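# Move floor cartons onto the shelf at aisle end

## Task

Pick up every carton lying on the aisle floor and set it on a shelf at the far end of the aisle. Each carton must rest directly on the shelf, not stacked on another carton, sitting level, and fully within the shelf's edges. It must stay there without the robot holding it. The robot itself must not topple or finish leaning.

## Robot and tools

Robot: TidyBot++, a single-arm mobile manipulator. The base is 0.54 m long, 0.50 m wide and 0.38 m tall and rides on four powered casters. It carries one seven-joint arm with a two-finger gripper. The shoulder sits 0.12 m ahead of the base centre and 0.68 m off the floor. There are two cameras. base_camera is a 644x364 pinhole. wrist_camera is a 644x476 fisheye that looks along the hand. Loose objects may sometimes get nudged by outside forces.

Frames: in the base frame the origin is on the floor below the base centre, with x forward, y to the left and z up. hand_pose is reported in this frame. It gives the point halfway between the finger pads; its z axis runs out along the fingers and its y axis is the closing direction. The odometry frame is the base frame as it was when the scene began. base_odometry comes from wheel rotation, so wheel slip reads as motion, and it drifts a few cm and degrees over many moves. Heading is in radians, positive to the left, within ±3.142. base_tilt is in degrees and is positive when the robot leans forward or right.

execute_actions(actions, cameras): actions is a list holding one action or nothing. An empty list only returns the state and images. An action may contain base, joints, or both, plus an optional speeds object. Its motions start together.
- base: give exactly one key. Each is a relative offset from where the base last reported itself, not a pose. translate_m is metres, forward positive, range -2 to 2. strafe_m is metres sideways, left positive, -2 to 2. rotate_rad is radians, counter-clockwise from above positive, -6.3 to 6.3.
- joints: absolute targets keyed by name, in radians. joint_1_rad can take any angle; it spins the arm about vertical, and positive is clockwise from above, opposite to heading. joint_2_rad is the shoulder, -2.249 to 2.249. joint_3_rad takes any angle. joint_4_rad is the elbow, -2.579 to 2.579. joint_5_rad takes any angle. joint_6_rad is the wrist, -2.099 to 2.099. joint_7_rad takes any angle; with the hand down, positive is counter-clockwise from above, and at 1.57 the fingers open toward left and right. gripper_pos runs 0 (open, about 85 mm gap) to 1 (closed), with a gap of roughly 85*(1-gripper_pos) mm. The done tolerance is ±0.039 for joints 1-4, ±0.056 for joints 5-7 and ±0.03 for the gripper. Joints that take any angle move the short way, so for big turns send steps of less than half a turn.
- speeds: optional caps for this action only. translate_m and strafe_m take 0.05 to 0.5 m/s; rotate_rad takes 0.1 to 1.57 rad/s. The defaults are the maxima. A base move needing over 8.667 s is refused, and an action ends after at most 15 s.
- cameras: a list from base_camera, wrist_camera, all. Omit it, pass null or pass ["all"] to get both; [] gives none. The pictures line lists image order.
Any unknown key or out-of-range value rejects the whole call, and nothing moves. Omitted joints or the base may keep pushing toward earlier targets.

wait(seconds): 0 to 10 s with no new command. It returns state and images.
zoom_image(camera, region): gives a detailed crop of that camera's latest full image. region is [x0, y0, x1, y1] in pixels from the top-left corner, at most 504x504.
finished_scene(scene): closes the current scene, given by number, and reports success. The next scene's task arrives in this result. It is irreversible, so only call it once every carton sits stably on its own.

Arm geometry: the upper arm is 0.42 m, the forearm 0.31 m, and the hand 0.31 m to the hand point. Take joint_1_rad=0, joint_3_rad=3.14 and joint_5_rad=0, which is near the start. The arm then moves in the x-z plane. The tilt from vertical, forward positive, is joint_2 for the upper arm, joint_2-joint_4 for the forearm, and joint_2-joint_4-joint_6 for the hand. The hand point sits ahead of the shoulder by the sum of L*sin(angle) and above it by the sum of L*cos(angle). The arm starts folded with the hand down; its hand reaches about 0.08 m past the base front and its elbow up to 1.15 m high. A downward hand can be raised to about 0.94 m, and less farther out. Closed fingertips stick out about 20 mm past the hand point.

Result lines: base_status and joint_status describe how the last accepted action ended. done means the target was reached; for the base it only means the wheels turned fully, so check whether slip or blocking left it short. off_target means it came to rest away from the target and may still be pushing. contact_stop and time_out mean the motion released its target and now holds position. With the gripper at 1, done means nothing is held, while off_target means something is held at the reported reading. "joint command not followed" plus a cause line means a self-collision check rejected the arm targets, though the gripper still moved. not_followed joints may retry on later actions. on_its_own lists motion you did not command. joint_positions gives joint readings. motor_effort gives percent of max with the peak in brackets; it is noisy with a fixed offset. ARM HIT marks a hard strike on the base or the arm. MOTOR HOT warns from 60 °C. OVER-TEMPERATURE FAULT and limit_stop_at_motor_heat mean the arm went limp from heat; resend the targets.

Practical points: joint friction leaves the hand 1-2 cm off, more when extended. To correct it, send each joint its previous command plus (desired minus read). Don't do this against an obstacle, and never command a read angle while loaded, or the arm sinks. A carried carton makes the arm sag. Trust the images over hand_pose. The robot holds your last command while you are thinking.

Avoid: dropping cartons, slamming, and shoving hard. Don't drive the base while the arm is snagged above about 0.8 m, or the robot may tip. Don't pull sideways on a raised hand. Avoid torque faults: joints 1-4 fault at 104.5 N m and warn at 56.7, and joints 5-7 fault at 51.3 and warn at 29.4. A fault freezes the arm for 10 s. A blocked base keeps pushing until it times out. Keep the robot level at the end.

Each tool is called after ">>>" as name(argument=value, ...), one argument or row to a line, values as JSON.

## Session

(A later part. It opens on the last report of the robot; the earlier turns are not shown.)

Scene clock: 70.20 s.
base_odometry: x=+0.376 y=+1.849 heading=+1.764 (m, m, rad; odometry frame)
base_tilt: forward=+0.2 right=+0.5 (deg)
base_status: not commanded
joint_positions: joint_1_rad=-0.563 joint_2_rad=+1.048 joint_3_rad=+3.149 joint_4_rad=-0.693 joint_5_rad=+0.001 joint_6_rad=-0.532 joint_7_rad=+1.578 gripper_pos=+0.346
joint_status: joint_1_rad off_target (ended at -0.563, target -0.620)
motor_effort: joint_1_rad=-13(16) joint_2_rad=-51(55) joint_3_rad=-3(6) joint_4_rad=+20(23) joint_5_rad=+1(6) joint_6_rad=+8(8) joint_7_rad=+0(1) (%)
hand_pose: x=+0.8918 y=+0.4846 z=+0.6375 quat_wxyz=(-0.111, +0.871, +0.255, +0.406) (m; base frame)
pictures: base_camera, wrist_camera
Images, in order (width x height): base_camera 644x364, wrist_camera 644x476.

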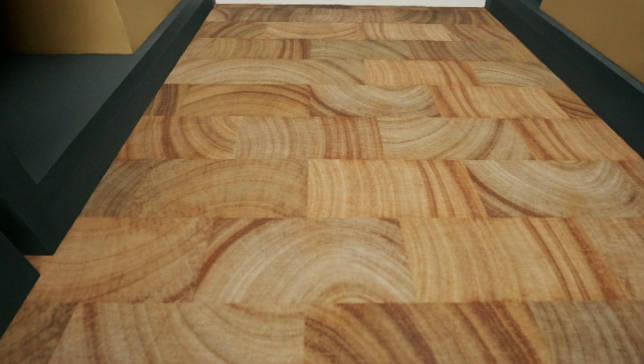

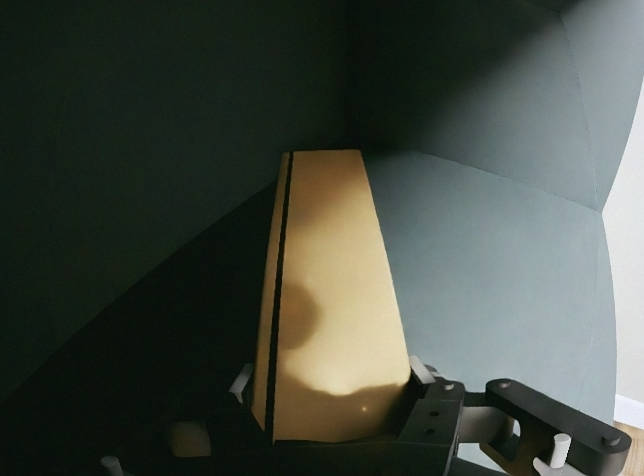

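Arm touched something, but deep enough.

>>> execute_actions(
  actions=[
    {"joints":{"joint_1_rad":-0.53,"joint_2_rad":1.14,"joint_6_rad":-0.44}},
  ],
  cameras=["wrist_camera"],
)

Scene clock: 71.47 s.
base_odometry: x=+0.376 y=+1.849 heading=+1.764 (m, m, rad; odometry frame)
base_tilt: forward=+0.2 right=+0.5 (deg)
base_status: not commanded
joint_positions: joint_1_rad=-0.546 joint_2_rad=+1.126 joint_3_rad=+3.147 joint_4_rad=-0.694 joint_5_rad=+0.001 joint_6_rad=-0.475 joint_7_rad=+1.578 gripper_pos=+0.346
joint_status: all done
motor_effort: joint_1_rad=+0(11) joint_2_rad=-49(54) joint_3_rad=-1(2) joint_4_rad=+19(21) joint_5_rad=+1(2) joint_6_rad=+7(8) joint_7_rad=+0(0) (%)
hand_pose: x=+0.9044 y=+0.4749 z=+0.5795 quat_wxyz=(-0.106, +0.877, +0.249, +0.397) (m; base frame)
pictures: wrist_camera
Images, in order (width x height): wrist_camera 644x476.

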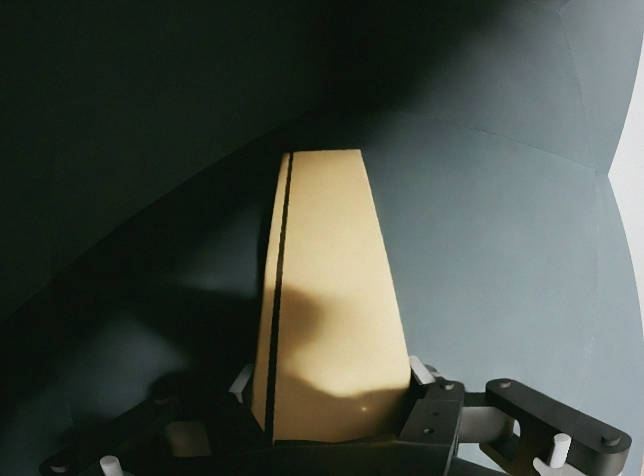

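>>> execute_actions(
  actions=[
    {"joints":{"gripper_pos":0}},
  ],
  cameras=[],
)

>>> execute_actions(
  actions=[
    {"joints":{"joint_2_rad":1.04}},
  ],
  cameras=["wrist_camera"],
)

>>> finished_scene(
  scene=1,
)

Scene clock: 73.07 s.
base_odometry: x=+0.376 y=+1.849 heading=+1.764 (m, m, rad; odometry frame)
base_tilt: forward=+0.2 right=+0.5 (deg)
base_status: not commanded
joint_positions: joint_1_rad=-0.546 joint_2_rad=+1.127 joint_3_rad=+3.147 joint_4_rad=-0.694 joint_5_rad=+0.001 joint_6_rad=-0.474 joint_7_rad=+1.578 gripper_pos=+0.000
joint_status: all done
motor_effort: joint_1_rad=+0(1) joint_2_rad=-52(54) joint_3_rad=-1(1) joint_4_rad=+22(21) joint_5_rad=+1(1) joint_6_rad=+8(8) joint_7_rad=+0(0) (%)
hand_pose: x=+0.9044 y=+0.4748 z=+0.5782 quat_wxyz=(-0.106, +0.877, +0.249, +0.397) (m; base frame)
pictures: none
No camera images: the call's "cameras" was empty. Leave "cameras" out to get every camera's image.

Scene clock: 74.13 s.
base_odometry: x=+0.376 y=+1.849 heading=+1.764 (m, m, rad; odometry frame)
base_tilt: forward=+0.2 right=+0.5 (deg)
base_status: not commanded
joint_positions: joint_1_rad=-0.546 joint_2_rad=+1.041 joint_3_rad=+3.147 joint_4_rad=-0.697 joint_5_rad=+0.001 joint_6_rad=-0.474 joint_7_rad=+1.578 gripper_pos=+0.000
joint_status: all done
motor_effort: joint_1_rad=+0(0) joint_2_rad=-50(55) joint_3_rad=+0(1) joint_4_rad=+21(24) joint_5_rad=+1(1) joint_6_rad=+8(9) joint_7_rad=-1(1) (%)
hand_pose: x=+0.9086 y=+0.4774 z=+0.6563 quat_wxyz=(-0.116, +0.860, +0.244, +0.433) (m; base frame)
pictures: wrist_camera
Images, in order (width x height): wrist_camera 644x476.

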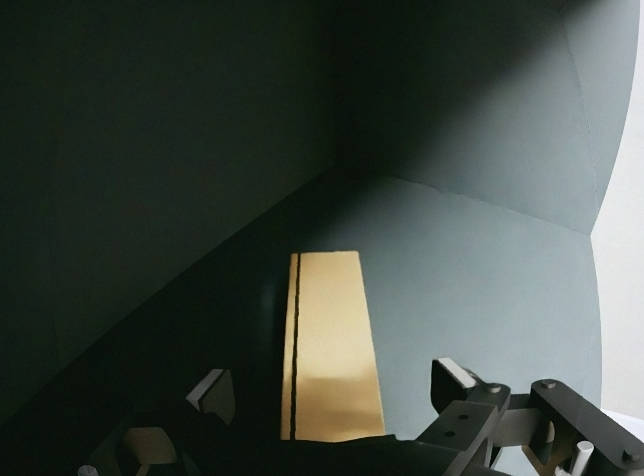

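The scene is finished: the task was done.


## Next scene

The same job, from a new start.

>>> execute_actions(
  actions=[
    {"joints":{"joint_6_rad":0.3,"joint_1_rad":0,"joint_5_rad":0,"joint_7_rad":1.57}},
  ],
)

Scene clock: 1.50 s.
base_odometry: x=+0.000 y=+0.000 heading=+0.000 (m, m, rad; odometry frame)
base_tilt: forward=+0.2 right=+0.5 (deg)
base_status: not commanded
joint_positions: joint_1_rad=+0.018 joint_2_rad=-0.324 joint_3_rad=+3.175 joint_4_rad=-2.554 joint_5_rad=+0.011 joint_6_rad=+0.281 joint_7_rad=+1.561 gripper_pos=+0.000
joint_status: all done
motor_effort: joint_1_rad=+1(1) joint_2_rad=-6(6) joint_3_rad=+0(1) joint_4_rad=+19(19) joint_5_rad=+1(0) joint_6_rad=+9(9) joint_7_rad=-1(1) (%)
hand_pose: x=+0.5229 y=-0.0186 z=+0.7736 quat_wxyz=(+0.008, +0.827, -0.022, +0.562) (m; base frame)
pictures: base_camera, wrist_camera
Images, in order (width x height): base_camera 644x364, wrist_camera 644x476.

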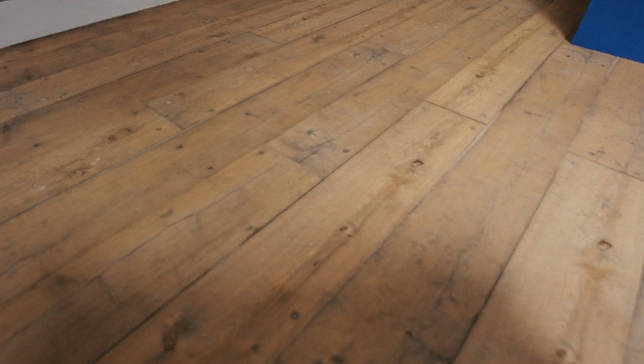

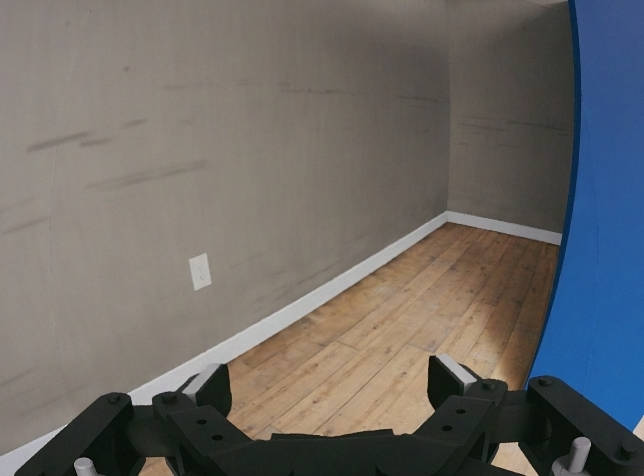

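>>> execute_actions(
  actions=[
    {"base":{"rotate_rad":-0.67},"joints":{"joint_3_rad":3.125}},
  ],
)

>>> execute_actions(
  actions=[
    {"base":{"strafe_m":-0.66}},
  ],
)

Scene clock: 3.40 s.
base_odometry: x=+0.000 y=+0.000 heading=-0.670 (m, m, rad; odometry frame)
base_tilt: forward=+0.2 right=+0.6 (deg)
base_status: done
joint_positions: joint_1_rad=+0.013 joint_2_rad=-0.324 joint_3_rad=+3.127 joint_4_rad=-2.554 joint_5_rad=+0.011 joint_6_rad=+0.281 joint_7_rad=+1.561 gripper_pos=+0.000
joint_status: all done
motor_effort: joint_1_rad=+0(1) joint_2_rad=-6(6) joint_3_rad=+0(2) joint_4_rad=+19(19) joint_5_rad=+2(0) joint_6_rad=+9(9) joint_7_rad=-1(1) (%)
hand_pose: x=+0.5228 y=+0.0033 z=+0.7735 quat_wxyz=(+0.000, +0.827, +0.003, +0.562) (m; base frame)
pictures: base_camera, wrist_camera
Images, in order (width x height): base_camera 644x364, wrist_camera 644x476.

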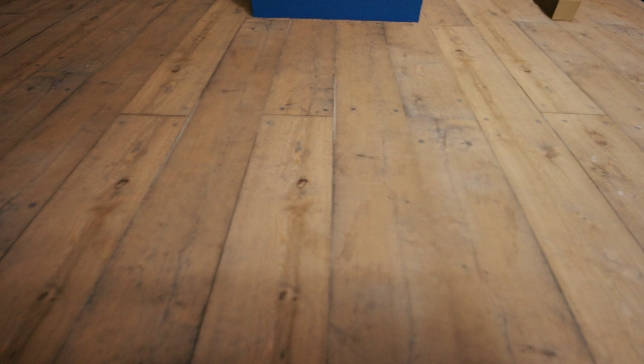

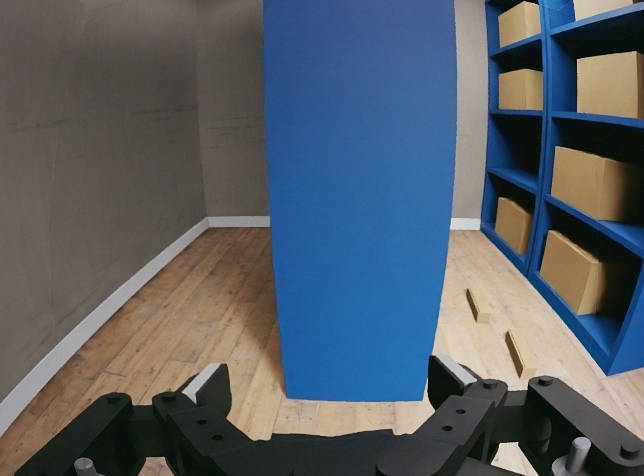

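Scene clock: 6.07 s.
base_odometry: x=-0.410 y=-0.517 heading=-0.670 (m, m, rad; odometry frame)
base_tilt: forward=+0.2 right=+0.5 (deg)
base_status: done
joint_positions: joint_1_rad=+0.013 joint_2_rad=-0.324 joint_3_rad=+3.127 joint_4_rad=-2.554 joint_5_rad=+0.011 joint_6_rad=+0.281 joint_7_rad=+1.561 gripper_pos=+0.000
joint_status: not commanded
motor_effort: joint_1_rad=+1(1) joint_2_rad=-6(6) joint_3_rad=+1(2) joint_4_rad=+19(20) joint_5_rad=+1(1) joint_6_rad=+9(9) joint_7_rad=+0(0) (%)
hand_pose: x=+0.5228 y=+0.0034 z=+0.7735 quat_wxyz=(+0.000, +0.827, +0.003, +0.562) (m; base frame)
pictures: base_camera, wrist_camera
Images, in order (width x height): base_camera 644x364, wrist_camera 644x476.

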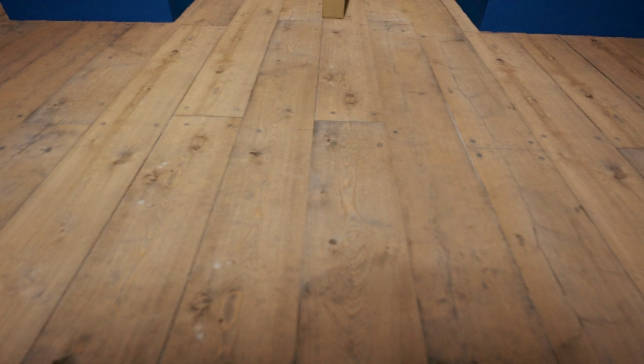

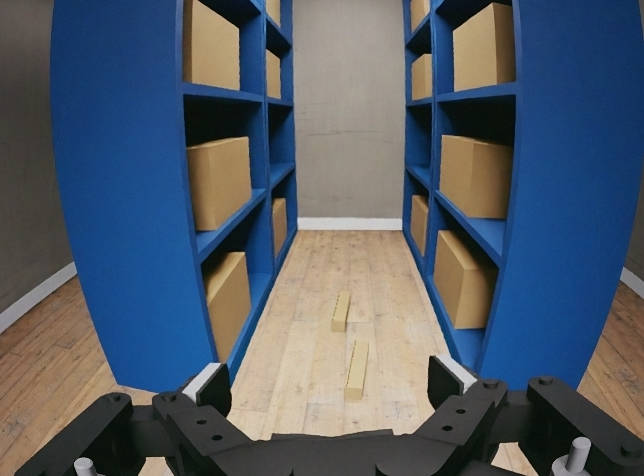

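>>> execute_actions(
  actions=[
    {"base":{"translate_m":0.43},"joints":{"joint_1_rad":0.1,"joint_2_rad":1.96,"joint_3_rad":3.15,"joint_4_rad":-0.39,"joint_6_rad":0.06,"joint_7_rad":1.6}},
  ],
)

Scene clock: 9.93 s.
base_odometry: x=-0.073 y=-0.785 heading=-0.671 (m, m, rad; odometry frame)
base_tilt: forward=+0.2 right=+0.5 (deg)
base_status: done
joint_positions: joint_1_rad=+0.082 joint_2_rad=+1.948 joint_3_rad=+3.137 joint_4_rad=-0.402 joint_5_rad=+0.011 joint_6_rad=+0.103 joint_7_rad=+1.571 gripper_pos=+0.000
joint_status: all done
motor_effort: joint_1_rad=+0(1) joint_2_rad=-49(56) joint_3_rad=-1(3) joint_4_rad=+16(21) joint_5_rad=+1(1) joint_6_rad=+8(9) joint_7_rad=-1(1) (%)
hand_pose: x=+0.9739 y=-0.0673 z=+0.1109 quat_wxyz=(+0.018, +0.901, -0.033, +0.432) (m; base frame)
pictures: base_camera, wrist_camera
Images, in order (width x height): base_camera 644x364, wrist_camera 644x476.

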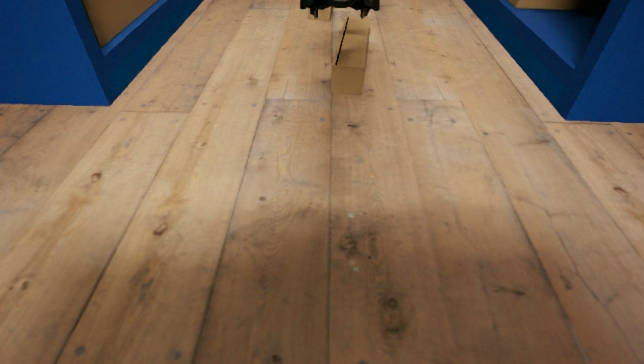

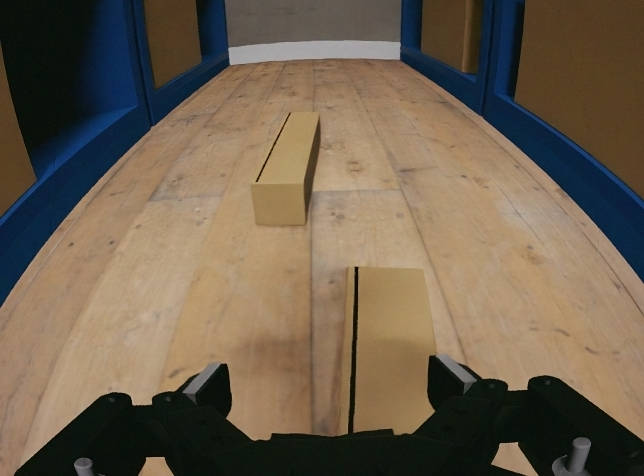

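Rotating the base right fixes both offset and heading.

>>> execute_actions(
  actions=[
    {"base":{"rotate_rad":-0.03}},
  ],
  cameras=[],
)

>>> execute_actions(
  actions=[
    {"joints":{"joint_2_rad":2.065,"joint_4_rad":-0.37,"joint_6_rad":0.155}},
  ],
)

Scene clock: 11.10 s.
base_odometry: x=-0.073 y=-0.785 heading=-0.700 (m, m, rad; odometry frame)
base_tilt: forward=+0.2 right=+0.5 (deg)
base_status: done
joint_positions: joint_1_rad=+0.103 joint_2_rad=+1.948 joint_3_rad=+3.141 joint_4_rad=-0.401 joint_5_rad=+0.011 joint_6_rad=+0.103 joint_7_rad=+1.571 gripper_pos=+0.000
joint_status: not commanded
motor_effort: joint_1_rad=+0(6) joint_2_rad=-50(50) joint_3_rad=-1(2) joint_4_rad=+16(17) joint_5_rad=+1(1) joint_6_rad=+8(8) joint_7_rad=-1(1) (%)
hand_pose: x=+0.9723 y=-0.0868 z=+0.1111 quat_wxyz=(+0.024, +0.901, -0.042, +0.432) (m; base frame)
pictures: none
No camera images: the call's "cameras" was empty. Leave "cameras" out to get every camera's image.

Scene clock: 12.10 s.
base_odometry: x=-0.073 y=-0.785 heading=-0.700 (m, m, rad; odometry frame)
base_tilt: forward=+0.2 right=+0.5 (deg)
base_status: not commanded
joint_positions: joint_1_rad=+0.103 joint_2_rad=+2.026 joint_3_rad=+3.141 joint_4_rad=-0.365 joint_5_rad=+0.011 joint_6_rad=+0.136 joint_7_rad=+1.571 gripper_pos=+0.000
joint_status: all done
motor_effort: joint_1_rad=+0(2) joint_2_rad=-41(50) joint_3_rad=+0(1) joint_4_rad=+12(17) joint_5_rad=+1(3) joint_6_rad=+4(8) joint_7_rad=+0(2) (%)
hand_pose: x=+0.9483 y=-0.0840 z=+0.0701 quat_wxyz=(+0.024, +0.902, -0.042, +0.428) (m; base frame)
pictures: base_camera, wrist_camera
Images, in order (width x height): base_camera 644x364, wrist_camera 644x476.

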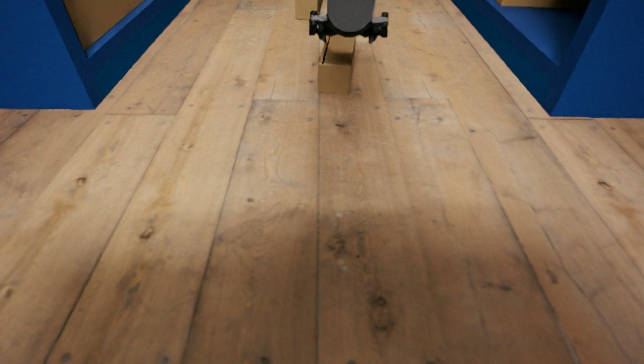

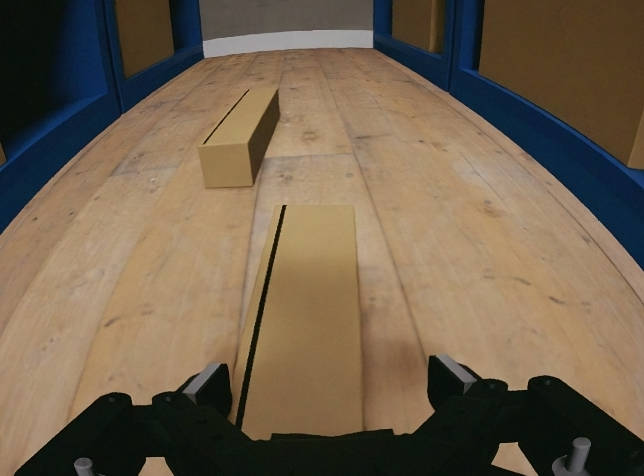

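>>> execute_actions(
  actions=[
    {"joints":{"joint_2_rad":2.0,"joint_1_rad":0.065}},
  ],
  cameras=[],
)

>>> execute_actions(
  actions=[
    {"joints":{"joint_2_rad":2.08}},
  ],
)

Scene clock: 15.63 s.
base_odometry: x=-0.073 y=-0.785 heading=-0.700 (m, m, rad; odometry frame)
base_tilt: forward=+0.2 right=+0.5 (deg)
base_status: not commanded
joint_positions: joint_1_rad=+0.076 joint_2_rad=+2.021 joint_3_rad=+3.141 joint_4_rad=-0.364 joint_5_rad=+0.011 joint_6_rad=+0.136 joint_7_rad=+1.571 gripper_pos=+0.000
joint_status: all done
motor_effort: joint_1_rad=+0(1) joint_2_rad=-48(48) joint_3_rad=-1(1) joint_4_rad=+16(16) joint_5_rad=+1(1) joint_6_rad=+7(7) joint_7_rad=-1(1) (%)
hand_pose: x=+0.9533 y=-0.0619 z=+0.0743 quat_wxyz=(+0.018, +0.902, -0.029, +0.431) (m; base frame)
pictures: none
No camera images: the call's "cameras" was empty. Leave "cameras" out to get every camera's image.

Scene clock: 16.87 s.
base_odometry: x=-0.073 y=-0.785 heading=-0.700 (m, m, rad; odometry frame)
base_tilt: forward=+0.2 right=+0.5 (deg)
base_status: not commanded
joint_positions: joint_1_rad=+0.076 joint_2_rad=+2.067 joint_3_rad=+3.141 joint_4_rad=-0.365 joint_5_rad=+0.011 joint_6_rad=+0.137 joint_7_rad=+1.572 gripper_pos=+0.000
joint_status: all done
motor_effort: joint_1_rad=+0(0) joint_2_rad=-44(49) joint_3_rad=-1(0) joint_4_rad=+15(17) joint_5_rad=+1(1) joint_6_rad=+6(8) joint_7_rad=-1(1) (%)
hand_pose: x=+0.9247 y=-0.0597 z=+0.0366 quat_wxyz=(+0.017, +0.911, -0.029, +0.410) (m; base frame)
pictures: base_camera, wrist_camera
Images, in order (width x height): base_camera 644x364, wrist_camera 644x476.

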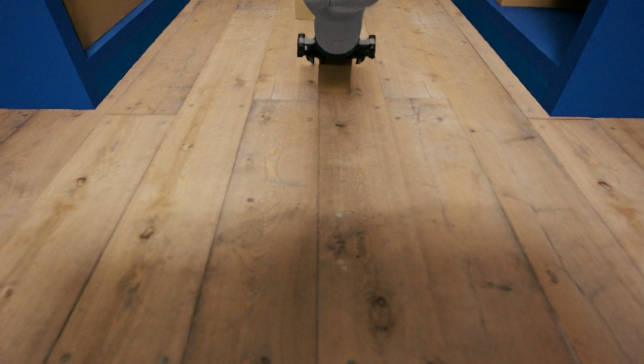

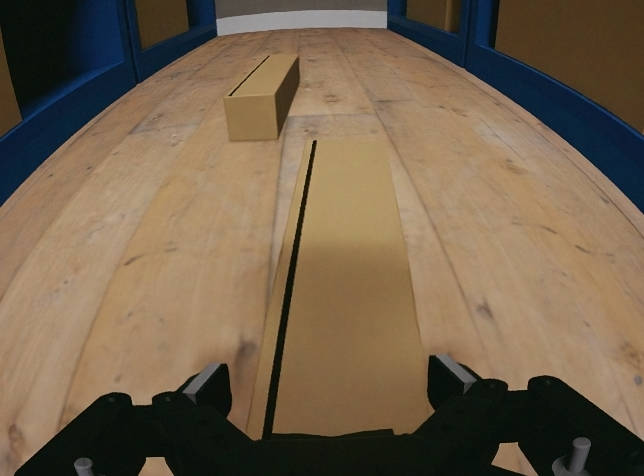

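>>> execute_actions(
  actions=[
    {"joints":{"gripper_pos":1}},
  ],
  cameras=[],
)

>>> execute_actions(
  actions=[
    {"joints":{"joint_2_rad":1.23,"joint_4_rad":-0.28,"joint_1_rad":0,"joint_6_rad":-0.6}},
  ],
  cameras=[],
)

>>> execute_actions(
  actions=[
    {"base":{"translate_m":0.9},"joints":{"joint_5_rad":0.68,"joint_6_rad":-0.99,"joint_7_rad":0.65}},
  ],
)

Scene clock: 19.43 s.
base_odometry: x=-0.073 y=-0.785 heading=-0.700 (m, m, rad; odometry frame)
base_tilt: forward=+0.2 right=+0.5 (deg)
base_status: not commanded
joint_positions: joint_1_rad=+0.076 joint_2_rad=+2.060 joint_3_rad=+3.141 joint_4_rad=-0.361 joint_5_rad=+0.011 joint_6_rad=+0.139 joint_7_rad=+1.572 gripper_pos=+0.346
joint_status: gripper_pos off_target (ended at +0.346, target +1.000)
motor_effort: joint_1_rad=+0(1) joint_2_rad=-43(47) joint_3_rad=+0(1) joint_4_rad=+14(16) joint_5_rad=+1(1) joint_6_rad=+7(7) joint_7_rad=-1(1) (%)
hand_pose: x=+0.9314 y=-0.0602 z=+0.0446 quat_wxyz=(+0.018, +0.909, -0.029, +0.416) (m; base frame)
pictures: none
No camera images: the call's "cameras" was empty. Leave "cameras" out to get every camera's image.

Scene clock: 21.67 s.
base_odometry: x=-0.073 y=-0.785 heading=-0.700 (m, m, rad; odometry frame)
base_tilt: forward=+0.2 right=+0.5 (deg)
base_status: not commanded
joint_positions: joint_1_rad=+0.017 joint_2_rad=+1.235 joint_3_rad=+3.141 joint_4_rad=-0.281 joint_5_rad=+0.011 joint_6_rad=-0.561 joint_7_rad=+1.572 gripper_pos=+0.346
joint_status: all done
motor_effort: joint_1_rad=+0(1) joint_2_rad=-58(59) joint_3_rad=-1(1) joint_4_rad=+23(23) joint_5_rad=+2(1) joint_6_rad=+9(9) joint_7_rad=+0(0) (%)
hand_pose: x=+1.1024 y=-0.0168 z=+0.6867 quat_wxyz=(+0.009, +0.862, -0.004, +0.508) (m; base frame)
pictures: none
No camera images: the call's "cameras" was empty. Leave "cameras" out to get every camera's image.

Scene clock: 24.83 s.
base_odometry: x=+0.614 y=-1.366 heading=-0.701 (m, m, rad; odometry frame)
base_tilt: forward=+0.2 right=+0.5 (deg)
base_status: done
joint_positions: joint_1_rad=+0.007 joint_2_rad=+1.235 joint_3_rad=+3.142 joint_4_rad=-0.281 joint_5_rad=+0.653 joint_6_rad=-0.961 joint_7_rad=+0.657 gripper_pos=+0.346
joint_status: all done
motor_effort: joint_1_rad=+0(3) joint_2_rad=-56(58) joint_3_rad=+2(2) joint_4_rad=+22(23) joint_5_rad=+6(7) joint_6_rad=+5(9) joint_7_rad=-1(0) (%)
hand_pose: x=+1.0181 y=-0.1606 z=+0.6450 quat_wxyz=(+0.142, +0.841, -0.319, +0.413) (m; base frame)
pictures: base_camera, wrist_camera
Images, in order (width x height): base_camera 644x364, wrist_camera 644x476.

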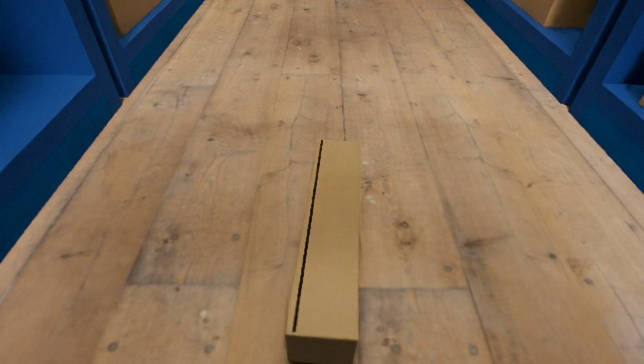

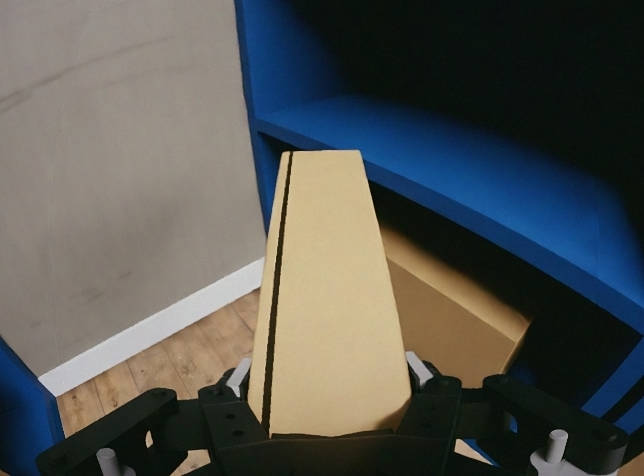

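Nearly the same geometry, ~0.04 further left.

>>> execute_actions(
  actions=[
    {"base":{"translate_m":0.07},"joints":{"joint_1_rad":0.37,"joint_2_rad":1.265}},
  ],
  cameras=[],
)

>>> execute_actions(
  actions=[
    {"base":{"strafe_m":-0.155},"speeds":{"strafe_m":0.15}},
  ],
  cameras=[],
)

>>> execute_actions(
  actions=[
    {"joints":{"joint_2_rad":1.345,"joint_4_rad":-0.25}},
  ],
)

Scene clock: 27.23 s.
base_odometry: x=+0.668 y=-1.411 heading=-0.702 (m, m, rad; odometry frame)
base_tilt: forward=+0.2 right=+0.5 (deg)
base_status: done
joint_positions: joint_1_rad=+0.369 joint_2_rad=+1.249 joint_3_rad=+3.147 joint_4_rad=-0.281 joint_5_rad=+0.653 joint_6_rad=-0.961 joint_7_rad=+0.657 gripper_pos=+0.346
joint_status: all done
motor_effort: joint_1_rad=+1(7) joint_2_rad=-56(57) joint_3_rad=+2(3) joint_4_rad=+21(22) joint_5_rad=+5(6) joint_6_rad=+5(6) joint_7_rad=-1(1) (%)
hand_pose: x=+0.9017 y=-0.4696 z=+0.6332 quat_wxyz=(+0.218, +0.772, -0.464, +0.375) (m; base frame)
pictures: none
No camera images: the call's "cameras" was empty. Leave "cameras" out to get every camera's image.

Scene clock: 28.97 s.
base_odometry: x=+0.568 y=-1.530 heading=-0.701 (m, m, rad; odometry frame)
base_tilt: forward=+0.2 right=+0.6 (deg)
base_status: done
joint_positions: joint_1_rad=+0.373 joint_2_rad=+1.250 joint_3_rad=+3.147 joint_4_rad=-0.281 joint_5_rad=+0.653 joint_6_rad=-0.961 joint_7_rad=+0.657 gripper_pos=+0.346
joint_status: not commanded
motor_effort: joint_1_rad=+0(3) joint_2_rad=-55(56) joint_3_rad=+2(3) joint_4_rad=+21(22) joint_5_rad=+5(6) joint_6_rad=+5(6) joint_7_rad=-1(1) (%)
hand_pose: x=+0.9000 y=-0.4723 z=+0.6325 quat_wxyz=(+0.219, +0.772, -0.466, +0.374) (m; base frame)
pictures: none
No camera images: the call's "cameras" was empty. Leave "cameras" out to get every camera's image.

Scene clock: 29.90 s.
base_odometry: x=+0.568 y=-1.530 heading=-0.701 (m, m, rad; odometry frame)
base_tilt: forward=+0.2 right=+0.6 (deg)
base_status: not commanded
joint_positions: joint_1_rad=+0.373 joint_2_rad=+1.324 joint_3_rad=+3.147 joint_4_rad=-0.250 joint_5_rad=+0.656 joint_6_rad=-0.961 joint_7_rad=+0.657 gripper_pos=+0.346
joint_status: all done
motor_effort: joint_1_rad=+0(2) joint_2_rad=-56(60) joint_3_rad=+2(2) joint_4_rad=+21(23) joint_5_rad=+5(6) joint_6_rad=+4(5) joint_7_rad=-1(1) (%)
hand_pose: x=+0.9002 y=-0.4730 z=+0.5813 quat_wxyz=(+0.223, +0.781, -0.463, +0.355) (m; base frame)
pictures: base_camera, wrist_camera
Images, in order (width x height): base_camera 644x364, wrist_camera 644x476.

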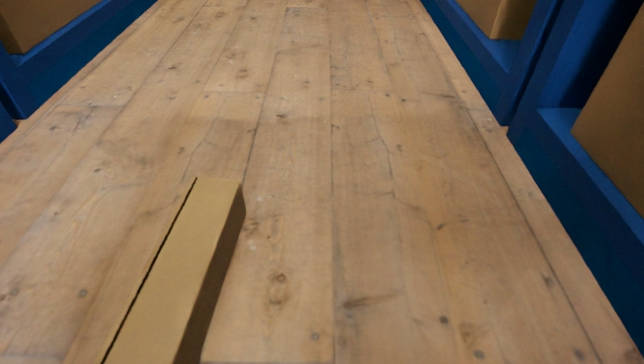

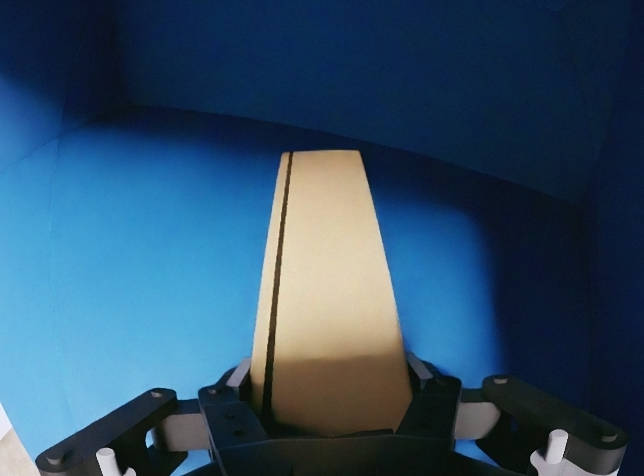

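>>> execute_actions(
  actions=[
    {"joints":{"gripper_pos":0}},
  ],
  cameras=[],
)

>>> execute_actions(
  actions=[
    {"joints":{"joint_2_rad":1.25}},
  ],
  cameras=[],
)

>>> execute_actions(
  actions=[
    {"base":{"strafe_m":0.19},"joints":{"joint_1_rad":0.2}},
  ],
)

>>> execute_actions(
  actions=[
    {"base":{"translate_m":-0.575},"joints":{"joint_1_rad":0.05,"joint_2_rad":1.97,"joint_4_rad":-0.37,"joint_5_rad":-0.03,"joint_6_rad":0.16,"joint_7_rad":1.6}},
  ],
)

Scene clock: 31.83 s.
base_odometry: x=+0.568 y=-1.530 heading=-0.701 (m, m, rad; odometry frame)
base_tilt: forward=+0.2 right=+0.6 (deg)
base_status: not commanded
joint_positions: joint_1_rad=+0.373 joint_2_rad=+1.332 joint_3_rad=+3.147 joint_4_rad=-0.246 joint_5_rad=+0.656 joint_6_rad=-0.961 joint_7_rad=+0.657 gripper_pos=+0.000
joint_status: all done
motor_effort: joint_1_rad=+0(1) joint_2_rad=-55(57) joint_3_rad=+2(2) joint_4_rad=+21(21) joint_5_rad=+6(5) joint_6_rad=+5(5) joint_7_rad=-1(1) (%)
hand_pose: x=+0.9002 y=-0.4730 z=+0.5758 quat_wxyz=(+0.223, +0.782, -0.463, +0.353) (m; base frame)
pictures: none
No camera images: the call's "cameras" was empty. Leave "cameras" out to get every camera's image.

Scene clock: 32.90 s.
base_odometry: x=+0.568 y=-1.530 heading=-0.701 (m, m, rad; odometry frame)
base_tilt: forward=+0.2 right=+0.6 (deg)
base_status: not commanded
joint_positions: joint_1_rad=+0.373 joint_2_rad=+1.251 joint_3_rad=+3.147 joint_4_rad=-0.248 joint_5_rad=+0.656 joint_6_rad=-0.961 joint_7_rad=+0.657 gripper_pos=+0.000
joint_status: all done
motor_effort: joint_1_rad=+0(0) joint_2_rad=-54(58) joint_3_rad=+2(2) joint_4_rad=+21(22) joint_5_rad=+5(5) joint_6_rad=+5(5) joint_7_rad=-1(1) (%)
hand_pose: x=+0.9052 y=-0.4749 z=+0.6485 quat_wxyz=(+0.217, +0.765, -0.466, +0.388) (m; base frame)
pictures: none
No camera images: the call's "cameras" was empty. Leave "cameras" out to get every camera's image.

Scene clock: 34.73 s.
base_odometry: x=+0.690 y=-1.384 heading=-0.701 (m, m, rad; odometry frame)
base_tilt: forward=+0.2 right=+0.5 (deg)
base_status: done
joint_positions: joint_1_rad=+0.193 joint_2_rad=+1.251 joint_3_rad=+3.147 joint_4_rad=-0.248 joint_5_rad=+0.656 joint_6_rad=-0.961 joint_7_rad=+0.657 gripper_pos=+0.000
joint_status: all done
motor_effort: joint_1_rad=+0(9) joint_2_rad=-54(57) joint_3_rad=+2(4) joint_4_rad=+21(22) joint_5_rad=+5(6) joint_6_rad=+5(5) joint_7_rad=-1(0) (%)
hand_pose: x=+0.9772 y=-0.3272 z=+0.6485 quat_wxyz=(+0.182, +0.803, -0.396, +0.406) (m; base frame)
pictures: base_camera, wrist_camera
Images, in order (width x height): base_camera 644x364, wrist_camera 644x476.

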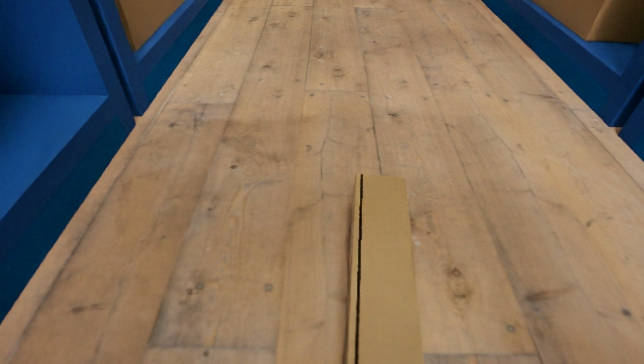

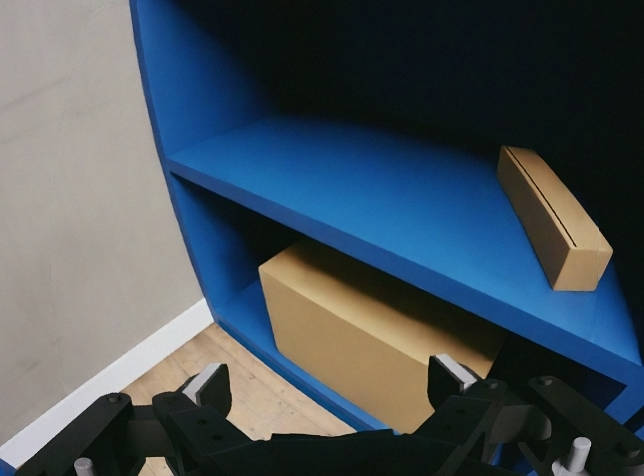

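Scene clock: 37.23 s.
base_odometry: x=+0.251 y=-1.013 heading=-0.701 (m, m, rad; odometry frame)
base_tilt: forward=+0.2 right=+0.5 (deg)
base_status: done
joint_positions: joint_1_rad=+0.063 joint_2_rad=+1.978 joint_3_rad=+3.147 joint_4_rad=-0.376 joint_5_rad=+0.010 joint_6_rad=+0.116 joint_7_rad=+1.574 gripper_pos=+0.000
joint_status: all done
motor_effort: joint_1_rad=+0(3) joint_2_rad=-49(59) joint_3_rad=-1(3) joint_4_rad=+17(23) joint_5_rad=+1(6) joint_6_rad=+8(9) joint_7_rad=-1(0) (%)
hand_pose: x=+0.9710 y=-0.0535 z=+0.1007 quat_wxyz=(+0.018, +0.899, -0.020, +0.436) (m; base frame)
pictures: base_camera, wrist_camera
Images, in order (width x height): base_camera 644x364, wrist_camera 644x476.

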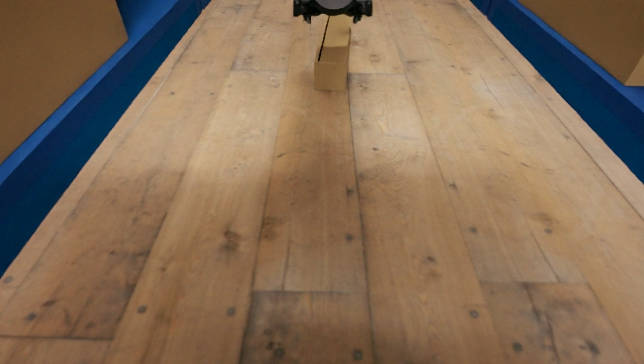

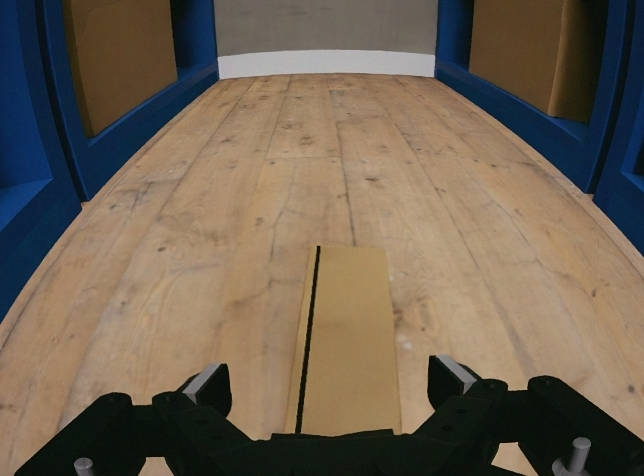

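>>> execute_actions(
  actions=[
    {"joints":{"joint_2_rad":2.065}},
  ],
  cameras=[],
)

>>> execute_actions(
  actions=[
    {"joints":{"gripper_pos":1}},
  ],
  cameras=["wrist_camera"],
)

>>> execute_actions(
  actions=[
    {"base":{"translate_m":0.9},"joints":{"joint_2_rad":1.04,"joint_4_rad":-0.7,"joint_6_rad":-0.52}},
  ],
)

Scene clock: 39.03 s.
base_odometry: x=+0.251 y=-1.013 heading=-0.701 (m, m, rad; odometry frame)
base_tilt: forward=+0.2 right=+0.5 (deg)
base_status: not commanded
joint_positions: joint_1_rad=+0.063 joint_2_rad=+2.059 joint_3_rad=+3.147 joint_4_rad=-0.370 joint_5_rad=+0.010 joint_6_rad=+0.127 joint_7_rad=+1.574 gripper_pos=+0.000
joint_status: all done
motor_effort: joint_1_rad=+0(1) joint_2_rad=-46(50) joint_3_rad=-1(1) joint_4_rad=+16(17) joint_5_rad=+1(1) joint_6_rad=+7(8) joint_7_rad=-1(1) (%)
hand_pose: x=+0.9260 y=-0.0506 z=+0.0384 quat_wxyz=(+0.017, +0.913, -0.020, +0.407) (m; base frame)
pictures: none
No camera images: the call's "cameras" was empty. Leave "cameras" out to get every camera's image.

Scene clock: 40.13 s.
base_odometry: x=+0.251 y=-1.013 heading=-0.701 (m, m, rad; odometry frame)
base_tilt: forward=+0.2 right=+0.5 (deg)
base_status: not commanded
joint_positions: joint_1_rad=+0.063 joint_2_rad=+2.054 joint_3_rad=+3.147 joint_4_rad=-0.366 joint_5_rad=+0.010 joint_6_rad=+0.130 joint_7_rad=+1.574 gripper_pos=+0.345
joint_status: gripper_pos off_target (ended at +0.345, target +1.000)
motor_effort: joint_1_rad=+0(2) joint_2_rad=-45(49) joint_3_rad=-1(1) joint_4_rad=+15(17) joint_5_rad=+1(1) joint_6_rad=+6(8) joint_7_rad=+0(1) (%)
hand_pose: x=+0.9318 y=-0.0509 z=+0.0452 quat_wxyz=(+0.017, +0.910, -0.020, +0.413) (m; base frame)
pictures: wrist_camera
Images, in order (width x height): wrist_camera 644x476.

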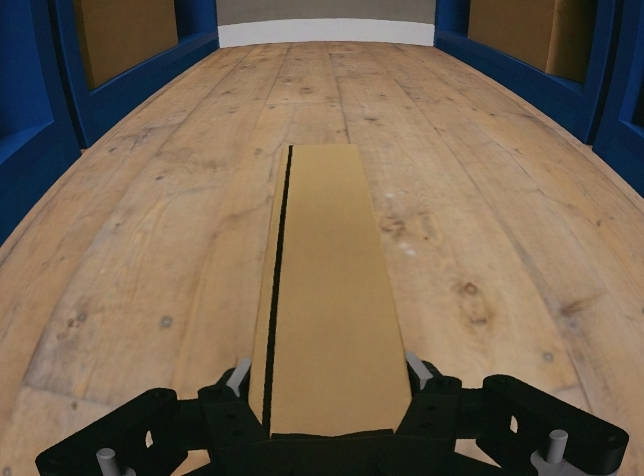

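Scene clock: 43.43 s.
base_odometry: x=+0.939 y=-1.593 heading=-0.701 (m, m, rad; odometry frame)
base_tilt: forward=+0.2 right=+0.6 (deg)
base_status: done
joint_positions: joint_1_rad=+0.062 joint_2_rad=+1.055 joint_3_rad=+3.147 joint_4_rad=-0.692 joint_5_rad=+0.010 joint_6_rad=-0.480 joint_7_rad=+1.574 gripper_pos=+0.345
joint_status: all done
motor_effort: joint_1_rad=+0(1) joint_2_rad=-54(58) joint_3_rad=-1(1) joint_4_rad=+23(23) joint_5_rad=+1(1) joint_6_rad=+8(10) joint_7_rad=-1(0) (%)
hand_pose: x=+1.0394 y=-0.0597 z=+0.6449 quat_wxyz=(+0.021, +0.897, -0.023, +0.442) (m; base frame)
pictures: base_camera, wrist_camera
Images, in order (width x height): base_camera 644x364, wrist_camera 644x476.

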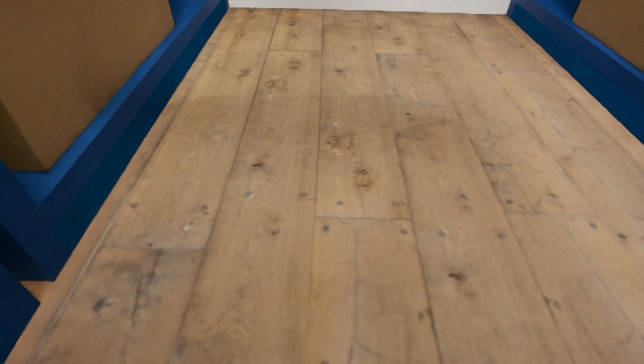

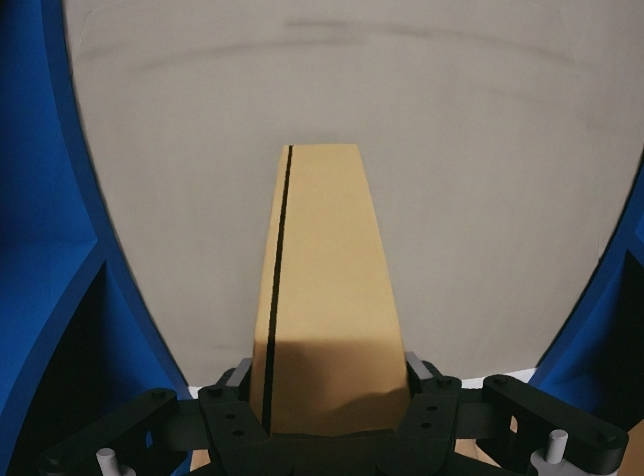

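>>> execute_actions(
  actions=[
    {"joints":{"joint_1_rad":-0.47}},
  ],
  cameras=[],
)

>>> execute_actions(
  actions=[
    {"joints":{"joint_2_rad":1.14}},
  ],
  cameras=["wrist_camera"],
)

>>> execute_actions(
  actions=[
    {"joints":{"gripper_pos":0}},
  ],
  cameras=[],
)

>>> execute_actions(
  actions=[
    {"joints":{"joint_2_rad":1.05}},
  ],
  cameras=["wrist_camera"],
)

Scene clock: 46.03 s.
base_odometry: x=+0.939 y=-1.593 heading=-0.701 (m, m, rad; odometry frame)
base_tilt: forward=+0.2 right=+0.5 (deg)
base_status: not commanded
joint_positions: joint_1_rad=-0.471 joint_2_rad=+1.055 joint_3_rad=+3.145 joint_4_rad=-0.692 joint_5_rad=+0.008 joint_6_rad=-0.480 joint_7_rad=+1.574 gripper_pos=+0.345
joint_status: all done
motor_effort: joint_1_rad=+0(7) joint_2_rad=-53(54) joint_3_rad=-1(2) joint_4_rad=+23(22) joint_5_rad=+1(2) joint_6_rad=+8(9) joint_7_rad=+0(0) (%)
hand_pose: x=+0.9414 y=+0.4177 z=+0.6449 quat_wxyz=(-0.098, +0.871, +0.213, +0.431) (m; base frame)
pictures: none
No camera images: the call's "cameras" was empty. Leave "cameras" out to get every camera's image.

Scene clock: 47.00 s.
base_odometry: x=+0.939 y=-1.593 heading=-0.701 (m, m, rad; odometry frame)
base_tilt: forward=+0.2 right=+0.5 (deg)
base_status: not commanded
joint_positions: joint_1_rad=-0.471 joint_2_rad=+1.125 joint_3_rad=+3.145 joint_4_rad=-0.692 joint_5_rad=+0.007 joint_6_rad=-0.479 joint_7_rad=+1.574 gripper_pos=+0.345
joint_status: all done
motor_effort: joint_1_rad=+0(2) joint_2_rad=-51(57) joint_3_rad=-1(2) joint_4_rad=+22(23) joint_5_rad=+1(2) joint_6_rad=+7(8) joint_7_rad=+0(0) (%)
hand_pose: x=+0.9369 y=+0.4155 z=+0.5796 quat_wxyz=(-0.091, +0.886, +0.217, +0.400) (m; base frame)
pictures: wrist_camera
Images, in order (width x height): wrist_camera 644x476.

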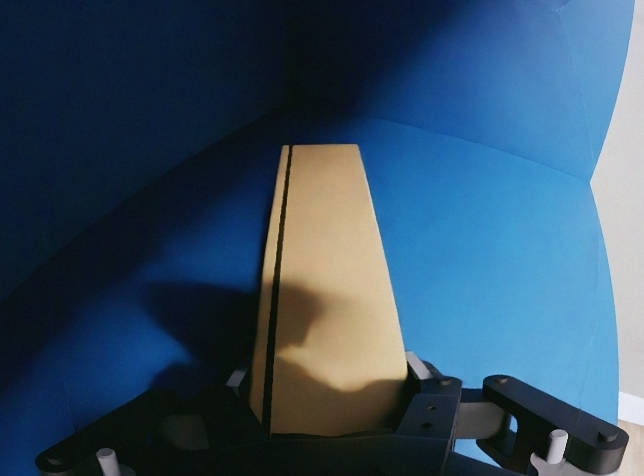

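Scene clock: 48.10 s.
base_odometry: x=+0.939 y=-1.593 heading=-0.701 (m, m, rad; odometry frame)
base_tilt: forward=+0.2 right=+0.5 (deg)
base_status: not commanded
joint_positions: joint_1_rad=-0.471 joint_2_rad=+1.127 joint_3_rad=+3.145 joint_4_rad=-0.693 joint_5_rad=+0.007 joint_6_rad=-0.479 joint_7_rad=+1.574 gripper_pos=+0.000
joint_status: all done
motor_effort: joint_1_rad=+0(1) joint_2_rad=-53(55) joint_3_rad=+0(1) joint_4_rad=+21(22) joint_5_rad=+1(1) joint_6_rad=+7(8) joint_7_rad=-1(1) (%)
hand_pose: x=+0.9367 y=+0.4154 z=+0.5780 quat_wxyz=(-0.090, +0.886, +0.217, +0.399) (m; base frame)
pictures: none
No camera images: the call's "cameras" was empty. Leave "cameras" out to get every camera's image.

Scene clock: 49.13 s.
base_odometry: x=+0.939 y=-1.593 heading=-0.701 (m, m, rad; odometry frame)
base_tilt: forward=+0.2 right=+0.5 (deg)
base_status: not commanded
joint_positions: joint_1_rad=-0.471 joint_2_rad=+1.053 joint_3_rad=+3.145 joint_4_rad=-0.696 joint_5_rad=+0.007 joint_6_rad=-0.479 joint_7_rad=+1.574 gripper_pos=+0.000
joint_status: all done
motor_effort: joint_1_rad=+0(0) joint_2_rad=-51(57) joint_3_rad=+0(0) joint_4_rad=+21(22) joint_5_rad=+1(1) joint_6_rad=+7(8) joint_7_rad=-1(1) (%)
hand_pose: x=+0.9405 y=+0.4173 z=+0.6441 quat_wxyz=(-0.098, +0.872, +0.213, +0.430) (m; base frame)
pictures: wrist_camera
Images, in order (width x height): wrist_camera 644x476.

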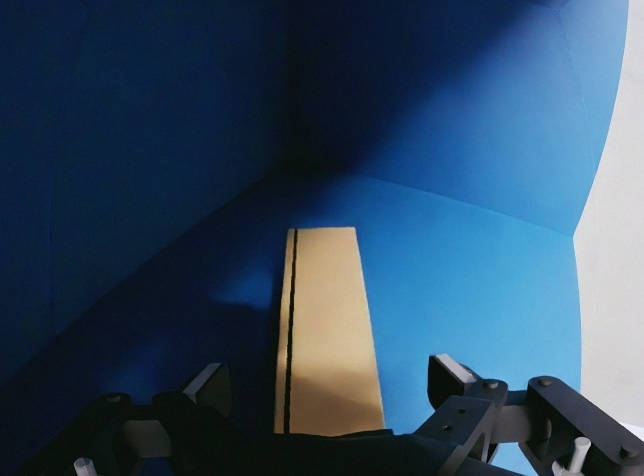

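>>> finished_scene(
  scene=2,
)

The scene is finished: the task was done.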